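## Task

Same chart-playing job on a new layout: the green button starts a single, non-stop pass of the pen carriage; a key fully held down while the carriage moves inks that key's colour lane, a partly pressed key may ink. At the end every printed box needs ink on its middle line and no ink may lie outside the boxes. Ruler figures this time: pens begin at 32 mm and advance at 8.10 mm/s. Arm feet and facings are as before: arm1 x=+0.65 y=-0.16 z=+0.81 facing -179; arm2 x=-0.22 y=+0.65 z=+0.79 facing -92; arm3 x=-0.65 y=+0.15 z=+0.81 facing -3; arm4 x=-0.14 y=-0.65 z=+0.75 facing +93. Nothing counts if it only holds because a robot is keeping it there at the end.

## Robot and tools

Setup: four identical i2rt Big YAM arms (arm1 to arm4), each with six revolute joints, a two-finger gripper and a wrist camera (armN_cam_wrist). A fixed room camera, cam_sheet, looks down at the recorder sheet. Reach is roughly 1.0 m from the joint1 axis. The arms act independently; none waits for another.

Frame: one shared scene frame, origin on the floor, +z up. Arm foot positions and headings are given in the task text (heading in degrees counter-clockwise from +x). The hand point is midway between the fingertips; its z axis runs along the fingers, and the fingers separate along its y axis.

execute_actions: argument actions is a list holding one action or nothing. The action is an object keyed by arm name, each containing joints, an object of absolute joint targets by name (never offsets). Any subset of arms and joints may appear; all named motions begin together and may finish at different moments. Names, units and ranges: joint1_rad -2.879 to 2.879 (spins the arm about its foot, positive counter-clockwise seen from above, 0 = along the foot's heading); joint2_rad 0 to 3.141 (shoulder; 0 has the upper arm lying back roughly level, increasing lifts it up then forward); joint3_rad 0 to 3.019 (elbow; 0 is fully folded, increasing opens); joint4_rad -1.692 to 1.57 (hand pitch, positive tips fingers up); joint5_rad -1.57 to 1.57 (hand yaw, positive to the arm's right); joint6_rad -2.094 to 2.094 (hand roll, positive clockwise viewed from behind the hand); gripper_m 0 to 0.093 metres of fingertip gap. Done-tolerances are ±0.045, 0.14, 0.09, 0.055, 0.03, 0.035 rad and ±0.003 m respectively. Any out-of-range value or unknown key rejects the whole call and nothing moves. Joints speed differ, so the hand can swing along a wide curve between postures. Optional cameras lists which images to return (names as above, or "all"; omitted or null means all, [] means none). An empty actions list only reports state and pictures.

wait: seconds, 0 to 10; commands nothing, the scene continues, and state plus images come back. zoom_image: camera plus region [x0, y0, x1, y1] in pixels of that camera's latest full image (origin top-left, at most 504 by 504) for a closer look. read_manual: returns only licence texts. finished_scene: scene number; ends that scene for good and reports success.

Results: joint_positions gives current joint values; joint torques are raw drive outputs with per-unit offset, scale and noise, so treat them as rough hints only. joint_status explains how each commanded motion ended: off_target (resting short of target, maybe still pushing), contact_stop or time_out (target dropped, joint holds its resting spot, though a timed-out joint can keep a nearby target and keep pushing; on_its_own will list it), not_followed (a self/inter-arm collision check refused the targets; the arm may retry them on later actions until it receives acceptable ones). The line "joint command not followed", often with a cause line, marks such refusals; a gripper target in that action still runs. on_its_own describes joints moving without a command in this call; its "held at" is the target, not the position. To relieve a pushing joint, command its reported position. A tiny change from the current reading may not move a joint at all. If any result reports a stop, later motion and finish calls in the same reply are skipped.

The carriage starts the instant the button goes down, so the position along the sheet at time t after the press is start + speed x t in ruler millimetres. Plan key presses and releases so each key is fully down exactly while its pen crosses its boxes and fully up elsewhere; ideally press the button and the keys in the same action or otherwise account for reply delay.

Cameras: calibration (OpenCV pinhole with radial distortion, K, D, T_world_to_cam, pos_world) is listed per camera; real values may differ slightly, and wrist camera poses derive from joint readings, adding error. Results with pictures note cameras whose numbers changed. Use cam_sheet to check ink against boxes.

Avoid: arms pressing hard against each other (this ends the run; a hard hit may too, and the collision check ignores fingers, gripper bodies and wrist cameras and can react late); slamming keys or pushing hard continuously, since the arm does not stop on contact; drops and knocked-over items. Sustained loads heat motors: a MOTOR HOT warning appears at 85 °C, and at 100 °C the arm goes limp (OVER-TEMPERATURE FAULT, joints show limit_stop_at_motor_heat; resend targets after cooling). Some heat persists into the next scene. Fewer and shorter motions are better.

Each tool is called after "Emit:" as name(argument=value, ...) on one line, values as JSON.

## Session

Emit:
execute_actions(actions=[])

Scene clock: 0.00 s.
Joint torques (N m, as the arm reports them, + toward a larger angle): no reading
Motor temperatures (°C, as the motors report them): arm1=[26 25 29 25 26 26] | arm2=[27 29 27 28 28 26] | arm3=[24 28 29 24 27 25] | arm4=[28 28 30 27 28 28]
arm1.joint_positions: joint1_rad=-0.316 joint2_rad=+0.346 joint3_rad=+1.552 joint4_rad=-1.613 joint5_rad=-0.206 joint6_rad=+0.023 gripper_m=+0.095
arm1.joint_status: not commanded
arm1.hand: x=+0.5983 y=-0.1833 z=+1.3920 quat_wxyz=(-0.010, -0.829, +0.074, +0.555) (m; scene frame)
arm2.joint_positions: joint1_rad=+0.270 joint2_rad=+0.443 joint3_rad=+1.622 joint4_rad=-1.598 joint5_rad=-0.137 joint6_rad=-0.350 gripper_m=+0.094
arm2.joint_status: not commanded
arm2.hand: x=-0.1807 y=+0.5827 z=+1.4009 quat_wxyz=(-0.404, -0.364, -0.754, +0.369) (m; scene frame)
arm3.joint_positions: joint1_rad=-0.502 joint2_rad=+0.270 joint3_rad=+1.596 joint4_rad=-1.388 joint5_rad=-0.042 joint6_rad=-0.624 gripper_m=+0.095
arm3.joint_status: not commanded
arm3.hand: x=-0.6309 y=+0.1483 z=+1.4583 quat_wxyz=(-0.576, +0.045, -0.730, +0.365) (m; scene frame)
arm4.joint_positions: joint1_rad=+0.805 joint2_rad=+0.625 joint3_rad=+1.444 joint4_rad=-1.534 joint5_rad=-0.016 joint6_rad=+0.492 gripper_m=+0.095
arm4.joint_status: not commanded
arm4.hand: x=-0.2872 y=-0.5205 z=+1.2782 quat_wxyz=(-0.038, +0.748, -0.516, -0.415) (m; scene frame)
pictures: arm1_cam_wrist, arm2_cam_wrist, arm3_cam_wrist, arm4_cam_wrist, cam_sheet
camera_calibration (this result's frames):
arm1_cam_wrist: T_world_to_cam=[[0.113518, 0.989028, -0.0945333, 0.241979], [0.837576, -0.146442, -0.526327, 0.212217], [-0.534396, -0.0194313, -0.845011, 1.61461], [0, 0, 0, 1]] pos_world=[0.657623, -0.176873, 1.49893]
arm2_cam_wrist: T_world_to_cam=[[-0.854703, -0.451685, 0.255861, -0.249215], [-0.517643, 0.704436, -0.485609, 0.185373], [0.0391047, -0.547496, -0.835894, 1.61879], [0, 0, 0, 1]] pos_world=[-0.18035, 0.643131, 1.50692]
arm3_cam_wrist: T_world_to_cam=[[-0.364609, -0.733956, 0.573035, -0.961264], [-0.776964, -0.0993793, -0.621652, 0.433044], [0.513213, -0.671887, -0.534022, 1.32489], [0, 0, 0, 1]] pos_world=[-0.693978, 0.227688, 1.52756]
arm4_cam_wrist: T_world_to_cam=[[0.803221, 0.472608, -0.362598, 0.939862], [0.454661, -0.879685, -0.139417, -0.146135], [-0.384862, -0.0528761, -0.921458, 1.16119], [0, 0, 0, 1]] pos_world=[-0.241578, -0.511339, 1.39041]
Images, in order (width x height): arm1_cam_wrist 896x504, arm2_cam_wrist 896x504, arm3_cam_wrist 896x504, arm4_cam_wrist 896x504, cam_sheet 896x504.

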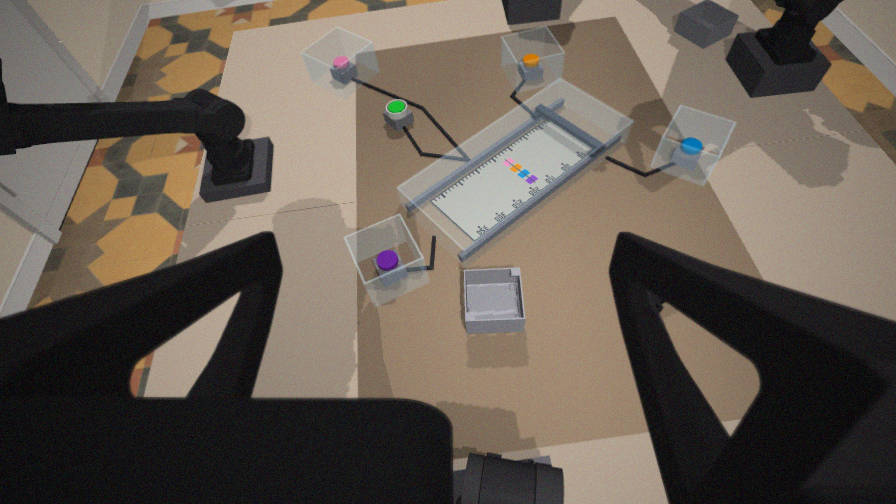

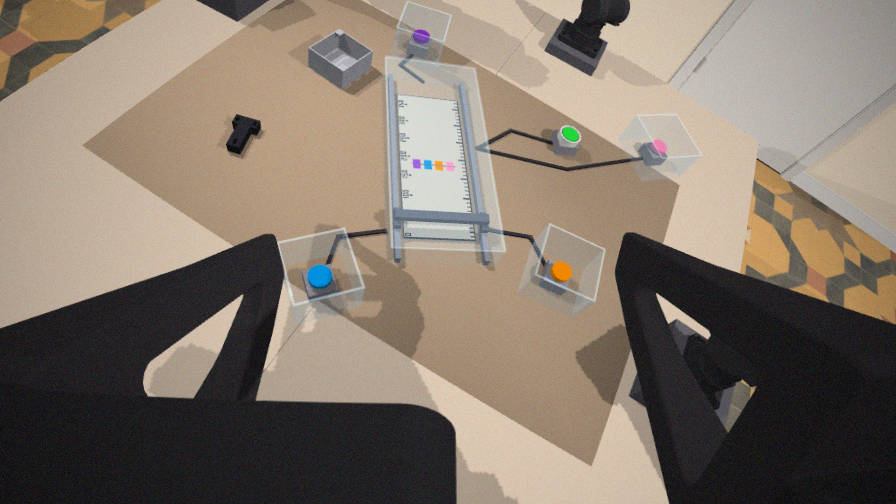

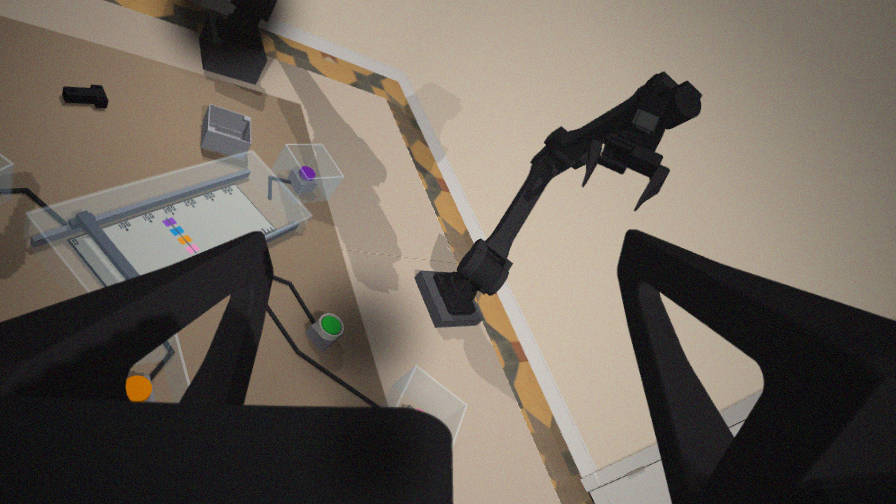

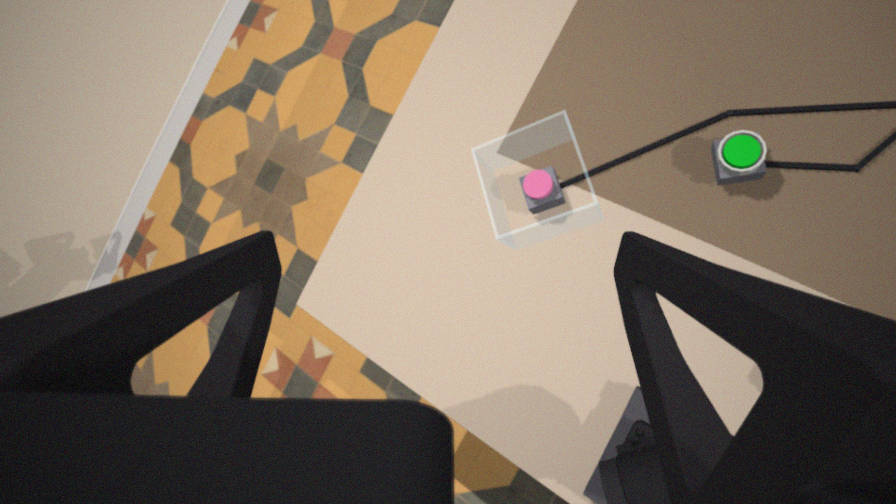

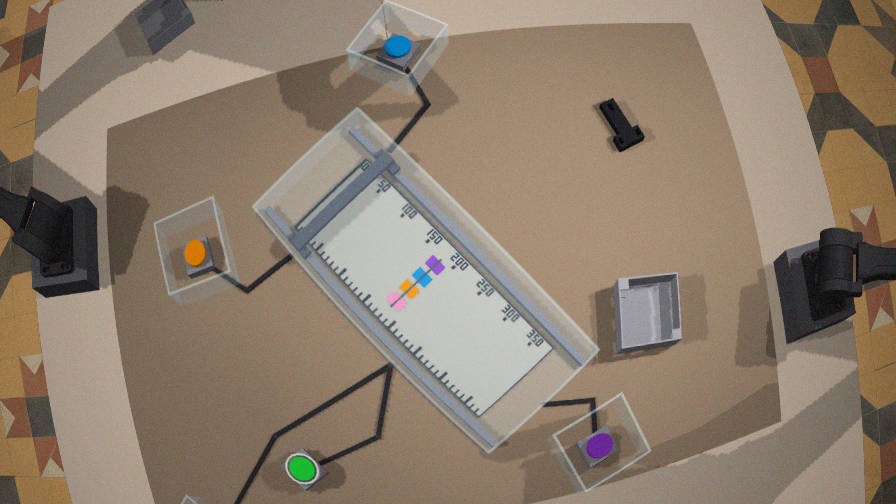

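Emit:
zoom_image(camera="cam_sheet", region=[350, 220, 480, 340])

Region (350, 220, 480, 340) of cam_sheet's 896x504 image, scaled by 3.877, with more detail than that image has; it fills the top 465 rows of this view, and the rest is white.

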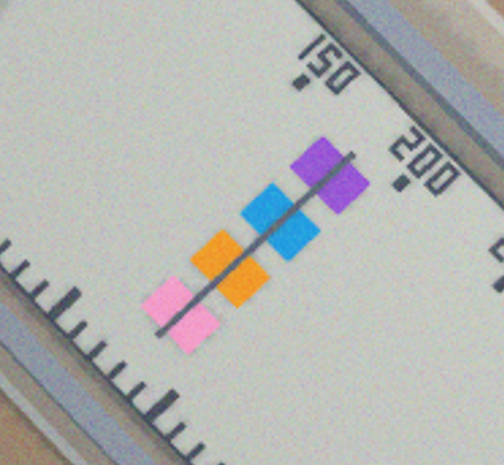

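Emit:
execute_actions(actions=[{"arm1":{"joints":{"joint1_rad":0.316,"joint2_rad":1.778,"joint3_rad":1.164,"joint4_rad":-0.95,"joint5_rad":0,"joint6_rad":0,"gripper_m":0}},"arm2":{"joints":{"joint1_rad":0.717,"joint2_rad":1.524,"joint3_rad":0.955,"joint4_rad":-0.96,"joint5_rad":0,"joint6_rad":0,"gripper_m":0}},"arm3":{"joints":{"joint1_rad":-0.162,"joint2_rad":1.375,"joint3_rad":0.724,"joint4_rad":-0.89,"joint5_rad":0,"joint6_rad":0,"gripper_m":0}},"arm4":{"joints":{"joint1_rad":0.832,"joint2_rad":1.456,"joint3_rad":0.96,"joint4_rad":-1.055,"joint5_rad":0,"joint6_rad":0,"gripper_m":0}}}], cameras=["arm1_cam_wrist","arm2_cam_wrist","arm3_cam_wrist","arm4_cam_wrist"])

Scene clock: 22.13 s.
Joint torques (N m, as the arm reports them, + toward a larger angle): arm1=[ -0.67 -13.15   7.55   1.07   0.06  -0.07] | arm2=[  0.24 -10.92   7.95   1.64  -0.05   0.11] | arm3=[ 1.09 -6.34  8.3   1.12  0.05  0.08] | arm4=[ 1.74 -8.34  8.51  0.97  0.25 -0.18]
Motor temperatures (°C, as the motors report them): arm1=[26 26 30 26 26 26] | arm2=[27 29 29 28 28 26] | arm3=[24 29 30 25 27 25] | arm4=[28 28 33 27 28 28]
arm1.joint_positions: joint1_rad=+0.321 joint2_rad=+1.780 joint3_rad=+1.167 joint4_rad=-0.961 joint5_rad=-0.001 joint6_rad=+0.007 gripper_m=+0.001
arm1.joint_status: all done
arm1.hand: x=+0.2018 y=-0.3234 z=+0.8301 quat_wxyz=(+0.002, -0.986, -0.168, +0.000) (m; scene frame)
arm2.joint_positions: joint1_rad=+0.717 joint2_rad=+1.519 joint3_rad=+0.933 joint4_rad=-0.978 joint5_rad=-0.001 joint6_rad=-0.011 gripper_m=+0.000
arm2.joint_status: all done
arm2.hand: x=+0.0241 y=+0.3483 z=+0.8492 quat_wxyz=(-0.004, -0.426, -0.905, +0.002) (m; scene frame)
arm3.joint_positions: joint1_rad=-0.168 joint2_rad=+1.360 joint3_rad=+0.723 joint4_rad=-0.903 joint5_rad=-0.001 joint6_rad=-0.014 gripper_m=+0.001
arm3.joint_status: all done
arm3.hand: x=-0.3353 y=+0.0805 z=+0.8450 quat_wxyz=(-0.010, -0.099, -0.995, +0.002) (m; scene frame)
arm4.joint_positions: joint1_rad=+0.824 joint2_rad=+1.441 joint3_rad=+0.938 joint4_rad=-1.063 joint5_rad=-0.004 joint6_rad=+0.009 gripper_m=+0.001
arm4.joint_status: all done
arm4.hand: x=-0.4241 y=-0.4095 z=+0.8385 quat_wxyz=(+0.002, +0.937, -0.348, -0.005) (m; scene frame)
pictures: arm1_cam_wrist, arm2_cam_wrist, arm3_cam_wrist, arm4_cam_wrist
camera_calibration (this result's frames):
arm1_cam_wrist: T_world_to_cam=[[-0.33454, 0.942348, 0.0079817, 0.362653], [0.769518, 0.268275, 0.579543, -0.54202], [0.54399, 0.200022, -0.814902, 0.753583], [0, 0, 0, 1]] pos_world=[0.128475, -0.347068, 0.925326]
arm2_cam_wrist: T_world_to_cam=[[-0.777911, -0.628295, 0.0100296, 0.229512], [-0.510613, 0.641347, 0.572668, -0.688339], [-0.366237, 0.440363, -0.819726, 0.67331], [0, 0, 0, 1]] pos_world=[0.0736563, 0.289164, 0.943817]
arm3_cam_wrist: T_world_to_cam=[[-0.211134, -0.977433, 0.00685509, -0.00226145], [-0.801868, 0.177213, 0.570616, -0.763381], [-0.558954, 0.11498, -0.821188, 0.619916], [0, 0, 0, 1]] pos_world=[-0.266104, 0.0617925, 0.944681]
arm4_cam_wrist: T_world_to_cam=[[0.643381, 0.765511, -0.00740761, 0.592305], [0.61836, -0.513953, 0.594544, -0.443793], [0.451323, -0.387099, -0.804029, 0.828526], [0, 0, 0, 1]] pos_world=[-0.480586, -0.360783, 0.934401]
Images, in order (width x height): arm1_cam_wrist 896x504, arm2_cam_wrist 896x504, arm3_cam_wrist 896x504, arm4_cam_wrist 896x504.

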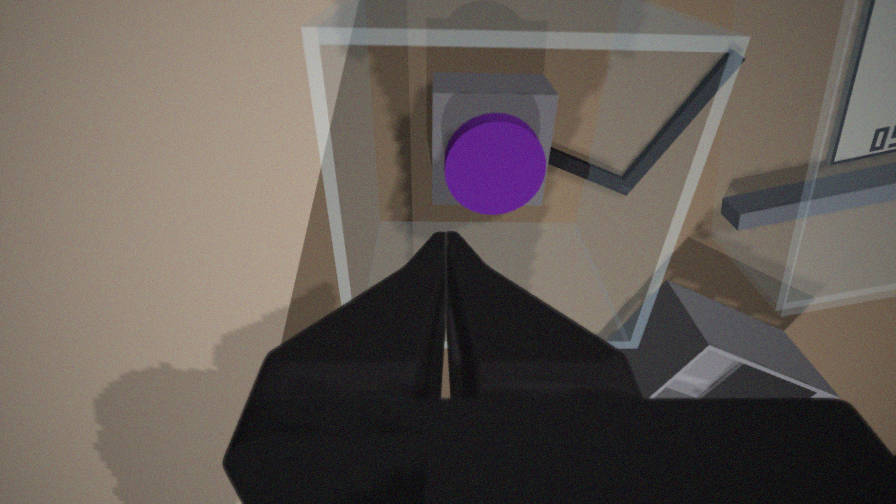

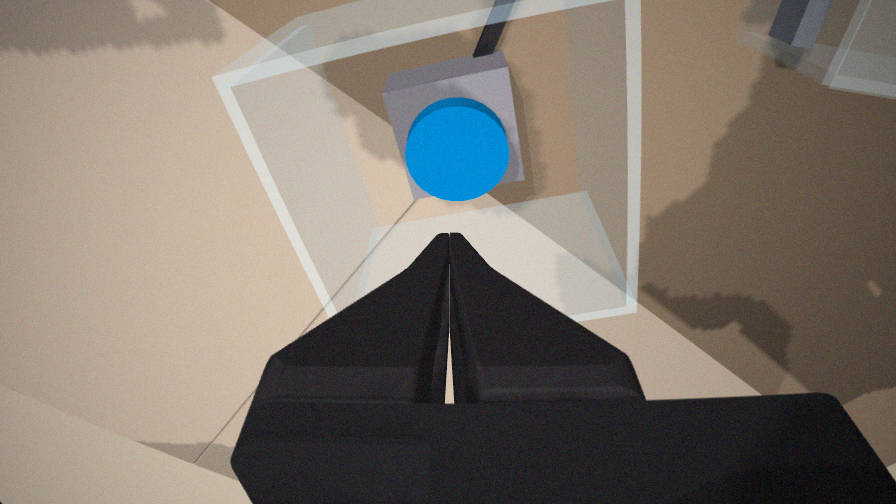

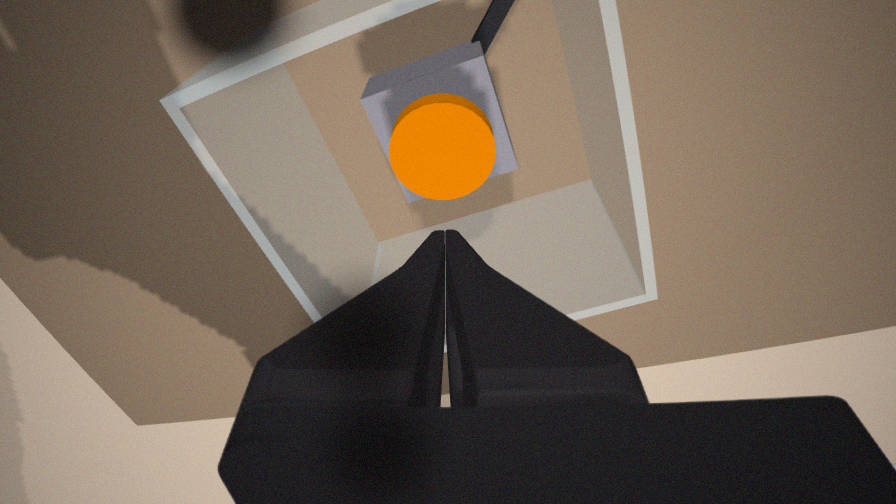

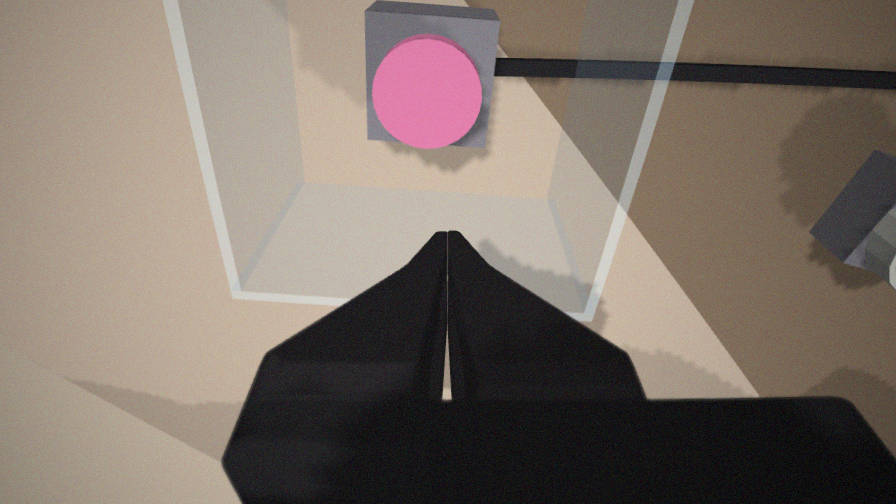

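Emit:
execute_actions(actions=[{"arm1":{"joints":{"joint1_rad":0.278,"joint2_rad":1.875,"joint4_rad":-0.92}},"arm2":{"joints":{"joint2_rad":1.665,"joint4_rad":-0.915}},"arm3":{"joints":{"joint2_rad":1.53,"joint4_rad":-0.82}},"arm4":{"joints":{"joint1_rad":0.852,"joint2_rad":1.59,"joint4_rad":-0.925}}}], cameras=["arm1_cam_wrist","arm2_cam_wrist","arm3_cam_wrist","arm4_cam_wrist"])

Scene clock: 28.40 s.
Joint torques (N m, as the arm reports them, + toward a larger angle): arm1=[ -0.36 -13.47   7.2    0.81   0.06  -0.06] | arm2=[  0.24 -13.73   6.99   1.23  -0.05   0.11] | arm3=[ 1.14 -8.06  7.08  0.76  0.05  0.13] | arm4=[  1.43 -11.69   7.89   0.89   0.23  -0.17]
Motor temperatures (°C, as the motors report them): arm1=[26 26 30 26 26 26] | arm2=[27 29 30 28 28 26] | arm3=[24 29 31 24 27 25] | arm4=[28 28 34 27 28 28]
arm1.joint_positions: joint1_rad=+0.278 joint2_rad=+1.875 joint3_rad=+1.167 joint4_rad=-0.930 joint5_rad=-0.001 joint6_rad=+0.007 gripper_m=+0.001
arm1.joint_status: all done
arm1.hand: x=+0.1997 y=-0.3021 z=+0.7867 quat_wxyz=(+0.007, -0.989, -0.147, -0.032) (m; scene frame)
arm2.joint_positions: joint1_rad=+0.717 joint2_rad=+1.678 joint3_rad=+0.933 joint4_rad=-0.930 joint5_rad=-0.001 joint6_rad=-0.011 gripper_m=+0.000
arm2.joint_status: all done
arm2.hand: x=+0.0211 y=+0.3520 z=+0.7905 quat_wxyz=(+0.046, -0.426, -0.903, -0.022) (m; scene frame)
arm3.joint_positions: joint1_rad=-0.168 joint2_rad=+1.523 joint3_rad=+0.723 joint4_rad=-0.833 joint5_rad=-0.001 joint6_rad=-0.014 gripper_m=+0.001
arm3.joint_status: all done
arm3.hand: x=-0.3368 y=+0.0807 z=+0.7956 quat_wxyz=(+0.036, -0.099, -0.994, -0.003) (m; scene frame)
arm4.joint_positions: joint1_rad=+0.847 joint2_rad=+1.594 joint3_rad=+0.938 joint4_rad=-0.933 joint5_rad=-0.003 joint6_rad=+0.009 gripper_m=+0.001
arm4.joint_status: all done
arm4.hand: x=-0.4461 y=-0.4030 z=+0.7826 quat_wxyz=(+0.006, +0.941, -0.337, +0.005) (m; scene frame)
pictures: arm1_cam_wrist, arm2_cam_wrist, arm3_cam_wrist, arm4_cam_wrist
camera_calibration (this result's frames):
arm1_cam_wrist: T_world_to_cam=[[-0.29348, 0.95593, 0.00815431, 0.337968], [0.743581, 0.222909, 0.630395, -0.569533], [0.600796, 0.191072, -0.776231, 0.67066], [0, 0, 0, 1]] pos_world=[0.119751, -0.324264, 0.876862]
arm2_cam_wrist: T_world_to_cam=[[-0.777262, -0.6291, 0.00985929, 0.230473], [-0.467591, 0.588059, 0.659959, -0.709752], [-0.420978, 0.50835, -0.751237, 0.545525], [0, 0, 0, 1]] pos_world=[0.0769178, 0.285048, 0.875953]
arm3_cam_wrist: T_world_to_cam=[[-0.210759, -0.977513, 0.00694314, -0.00199753], [-0.746976, 0.165627, 0.64389, -0.775323], [-0.630561, 0.130519, -0.765087, 0.508424], [0, 0, 0, 1]] pos_world=[-0.258977, 0.0601028, 0.888225]
arm4_cam_wrist: T_world_to_cam=[[0.625746, 0.779995, -0.0070091, 0.598737], [0.619667, -0.491626, 0.611815, -0.397547], [0.473767, -0.387184, -0.79097, 0.795854], [0, 0, 0, 1]] pos_world=[-0.50536, -0.354314, 0.876918]
Images, in order (width x height): arm1_cam_wrist 896x504, arm2_cam_wrist 896x504, arm3_cam_wrist 896x504, arm4_cam_wrist 896x504.

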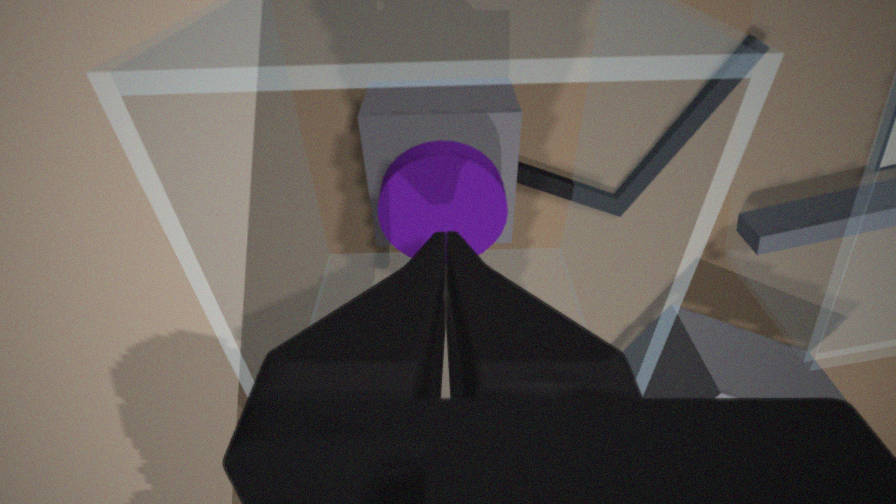

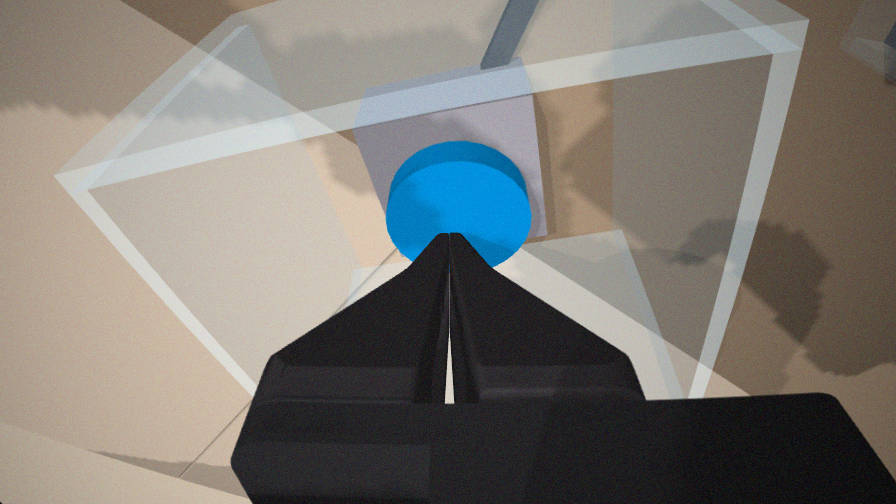

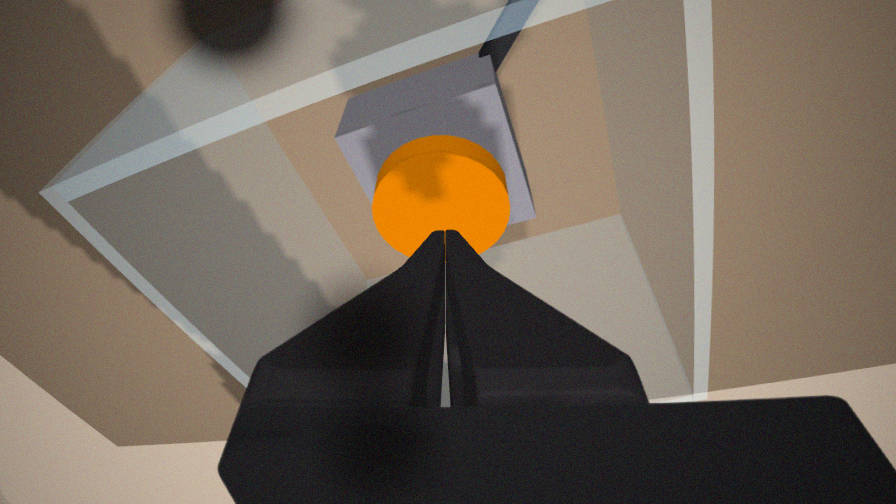

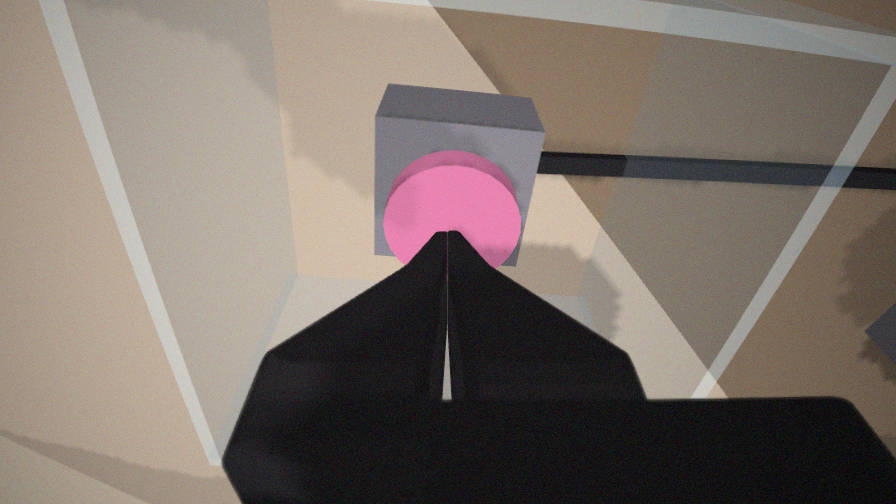

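Emit:
execute_actions(actions=[{"arm2":{"joints":{"joint2_rad":1.635,"joint4_rad":-0.9}},"arm4":{"joints":{"joint2_rad":1.36}}}], cameras=[])

Emit:
execute_actions(actions=[{"arm4":{"joints":{"joint1_rad":0.185}}}], cameras=[])

Emit:
execute_actions(actions=[{"arm4":{"joints":{"joint2_rad":1.56}}}], cameras=["arm4_cam_wrist","arm2_cam_wrist"])

Scene clock: 35.13 s.
Joint torques (N m, as the arm reports them, + toward a larger angle): arm1=[ -0.31 -13.84   6.99   0.89   0.06  -0.07] | arm2=[  0.23 -13.66   7.2    1.42  -0.05   0.11] | arm3=[ 0.36 -7.39  7.1   0.95  0.07  0.13] | arm4=[ 1.31 -7.53  8.94  1.32  0.23 -0.17]
Motor temperatures (°C, as the motors report them): arm1=[26 26 31 26 26 26] | arm2=[27 29 30 28 28 26] | arm3=[24 29 31 24 27 25] | arm4=[28 29 34 27 28 28]
arm1.joint_positions: joint1_rad=+0.278 joint2_rad=+1.875 joint3_rad=+1.167 joint4_rad=-0.930 joint5_rad=-0.001 joint6_rad=+0.007 gripper_m=+0.001
arm1.joint_status: not commanded
arm1.hand: x=+0.1997 y=-0.3021 z=+0.7867 quat_wxyz=(+0.007, -0.989, -0.147, -0.032) (m; scene frame)
arm2.joint_positions: joint1_rad=+0.717 joint2_rad=+1.649 joint3_rad=+0.933 joint4_rad=-0.916 joint5_rad=-0.001 joint6_rad=-0.011 gripper_m=+0.000
arm2.joint_status: all done
arm2.hand: x=+0.0256 y=+0.3464 z=+0.8007 quat_wxyz=(+0.026, -0.426, -0.904, -0.013) (m; scene frame)
arm3.joint_positions: joint1_rad=-0.168 joint2_rad=+1.523 joint3_rad=+0.723 joint4_rad=-0.833 joint5_rad=-0.001 joint6_rad=-0.014 gripper_m=+0.001
arm3.joint_status: not commanded
arm3.hand: x=-0.3368 y=+0.0807 z=+0.7956 quat_wxyz=(+0.036, -0.099, -0.994, -0.003) (m; scene frame)
arm4.joint_positions: joint1_rad=+0.847 joint2_rad=+1.342 joint3_rad=+0.938 joint4_rad=-0.933 joint5_rad=-0.003 joint6_rad=+0.009 gripper_m=+0.001
arm4.joint_status: all done
arm4.hand: x=-0.4562 y=-0.3944 z=+0.8793 quat_wxyz=(-0.035, +0.935, -0.335, -0.113) (m; scene frame)
pictures: none
No camera images: the call's "cameras" was empty. Leave "cameras" out to get every camera's image.

Scene clock: 36.40 s.
Joint torques (N m, as the arm reports them, + toward a larger angle): arm1=[ -0.29 -13.8    7.     0.89   0.06  -0.07] | arm2=[  0.25 -13.68   7.2    1.4   -0.05   0.11] | arm3=[ 0.54 -7.44  7.    0.83  0.06  0.13] | arm4=[ 1.16 -7.55  9.17  1.36  0.14 -0.16]
Motor temperatures (°C, as the motors report them): arm1=[26 26 31 26 26 26] | arm2=[27 29 30 28 28 26] | arm3=[24 29 31 24 27 25] | arm4=[28 29 34 27 28 28]
arm1.joint_positions: joint1_rad=+0.278 joint2_rad=+1.875 joint3_rad=+1.167 joint4_rad=-0.930 joint5_rad=-0.001 joint6_rad=+0.007 gripper_m=+0.001
arm1.joint_status: not commanded
arm1.hand: x=+0.1997 y=-0.3021 z=+0.7867 quat_wxyz=(+0.007, -0.989, -0.147, -0.032) (m; scene frame)
arm2.joint_positions: joint1_rad=+0.717 joint2_rad=+1.649 joint3_rad=+0.933 joint4_rad=-0.916 joint5_rad=-0.001 joint6_rad=-0.011 gripper_m=+0.000
arm2.joint_status: not commanded
arm2.hand: x=+0.0256 y=+0.3464 z=+0.8007 quat_wxyz=(+0.026, -0.426, -0.904, -0.013) (m; scene frame)
arm3.joint_positions: joint1_rad=-0.168 joint2_rad=+1.523 joint3_rad=+0.723 joint4_rad=-0.833 joint5_rad=-0.001 joint6_rad=-0.014 gripper_m=+0.001
arm3.joint_status: not commanded
arm3.hand: x=-0.3368 y=+0.0807 z=+0.7956 quat_wxyz=(+0.036, -0.099, -0.994, -0.003) (m; scene frame)
arm4.joint_positions: joint1_rad=+0.184 joint2_rad=+1.343 joint3_rad=+0.938 joint4_rad=-0.933 joint5_rad=-0.001 joint6_rad=+0.008 gripper_m=+0.001
arm4.joint_status: all done
arm4.hand: x=-0.2296 y=-0.2522 z=+0.8775 quat_wxyz=(-0.070, +0.775, -0.621, -0.093) (m; scene frame)
pictures: none
No camera images: the call's "cameras" was empty. Leave "cameras" out to get every camera's image.

Scene clock: 37.37 s.
Joint torques (N m, as the arm reports them, + toward a larger angle): arm1=[ -0.35 -13.83   6.99   0.9    0.06  -0.07] | arm2=[  0.26 -13.68   7.19   1.42  -0.05   0.1 ] | arm3=[ 1.02 -7.49  7.17  0.71  0.07  0.09] | arm4=[  1.03 -11.62   7.98   0.92   0.14  -0.16]
Motor temperatures (°C, as the motors report them): arm1=[26 26 31 26 26 26] | arm2=[27 29 30 28 28 26] | arm3=[24 29 31 24 27 25] | arm4=[28 29 35 27 28 28]
arm1.joint_positions: joint1_rad=+0.278 joint2_rad=+1.875 joint3_rad=+1.167 joint4_rad=-0.930 joint5_rad=-0.001 joint6_rad=+0.007 gripper_m=+0.001
arm1.joint_status: not commanded
arm1.hand: x=+0.1997 y=-0.3021 z=+0.7867 quat_wxyz=(+0.007, -0.989, -0.147, -0.032) (m; scene frame)
arm2.joint_positions: joint1_rad=+0.717 joint2_rad=+1.649 joint3_rad=+0.933 joint4_rad=-0.916 joint5_rad=-0.001 joint6_rad=-0.011 gripper_m=+0.000
arm2.joint_status: not commanded
arm2.hand: x=+0.0256 y=+0.3464 z=+0.8007 quat_wxyz=(+0.026, -0.426, -0.904, -0.013) (m; scene frame)
arm3.joint_positions: joint1_rad=-0.168 joint2_rad=+1.523 joint3_rad=+0.723 joint4_rad=-0.833 joint5_rad=-0.001 joint6_rad=-0.014 gripper_m=+0.001
arm3.joint_status: not commanded
arm3.hand: x=-0.3368 y=+0.0807 z=+0.7956 quat_wxyz=(+0.036, -0.099, -0.994, -0.003) (m; scene frame)
arm4.joint_positions: joint1_rad=+0.184 joint2_rad=+1.569 joint3_rad=+0.938 joint4_rad=-0.931 joint5_rad=-0.001 joint6_rad=+0.008 gripper_m=+0.001
arm4.joint_status: all done
arm4.hand: x=-0.2276 y=-0.2629 z=+0.7907 quat_wxyz=(+0.000, +0.781, -0.625, -0.005) (m; scene frame)
pictures: arm2_cam_wrist, arm4_cam_wrist
camera_calibration (this result's frames):
arm2_cam_wrist: T_world_to_cam=[[-0.77751, -0.628792, 0.00993843, 0.2302], [-0.484867, 0.609459, 0.627267, -0.691944], [-0.400478, 0.482888, -0.778741, 0.588225], [0, 0, 0, 1]] pos_world=[0.0790539, 0.282412, 0.889821]
arm4_cam_wrist: T_world_to_cam=[[0.972904, 0.231138, -0.00580275, 0.286553], [0.189358, -0.782138, 0.593636, -0.628938], [0.132674, -0.57865, -0.804712, 0.635867], [0, 0, 0, 1]] pos_world=[-0.244057, -0.190205, 0.886714]
Images, in order (width x height): arm2_cam_wrist 896x504, arm4_cam_wrist 896x504.

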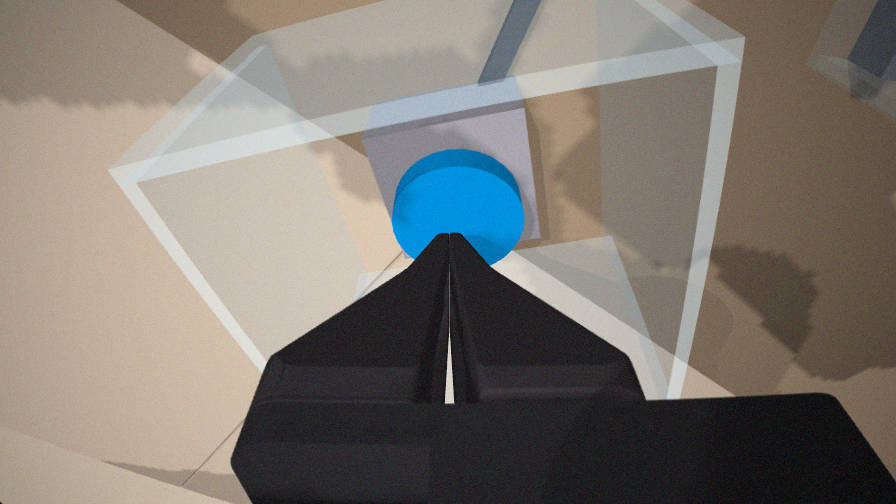

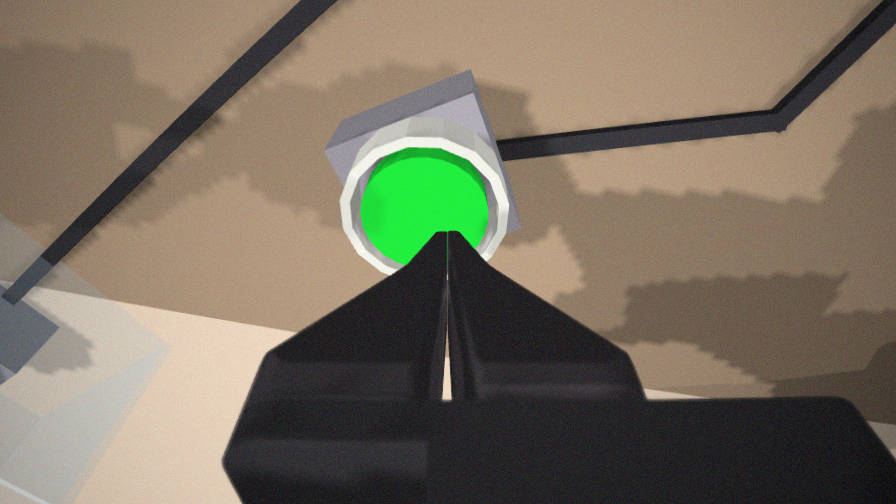

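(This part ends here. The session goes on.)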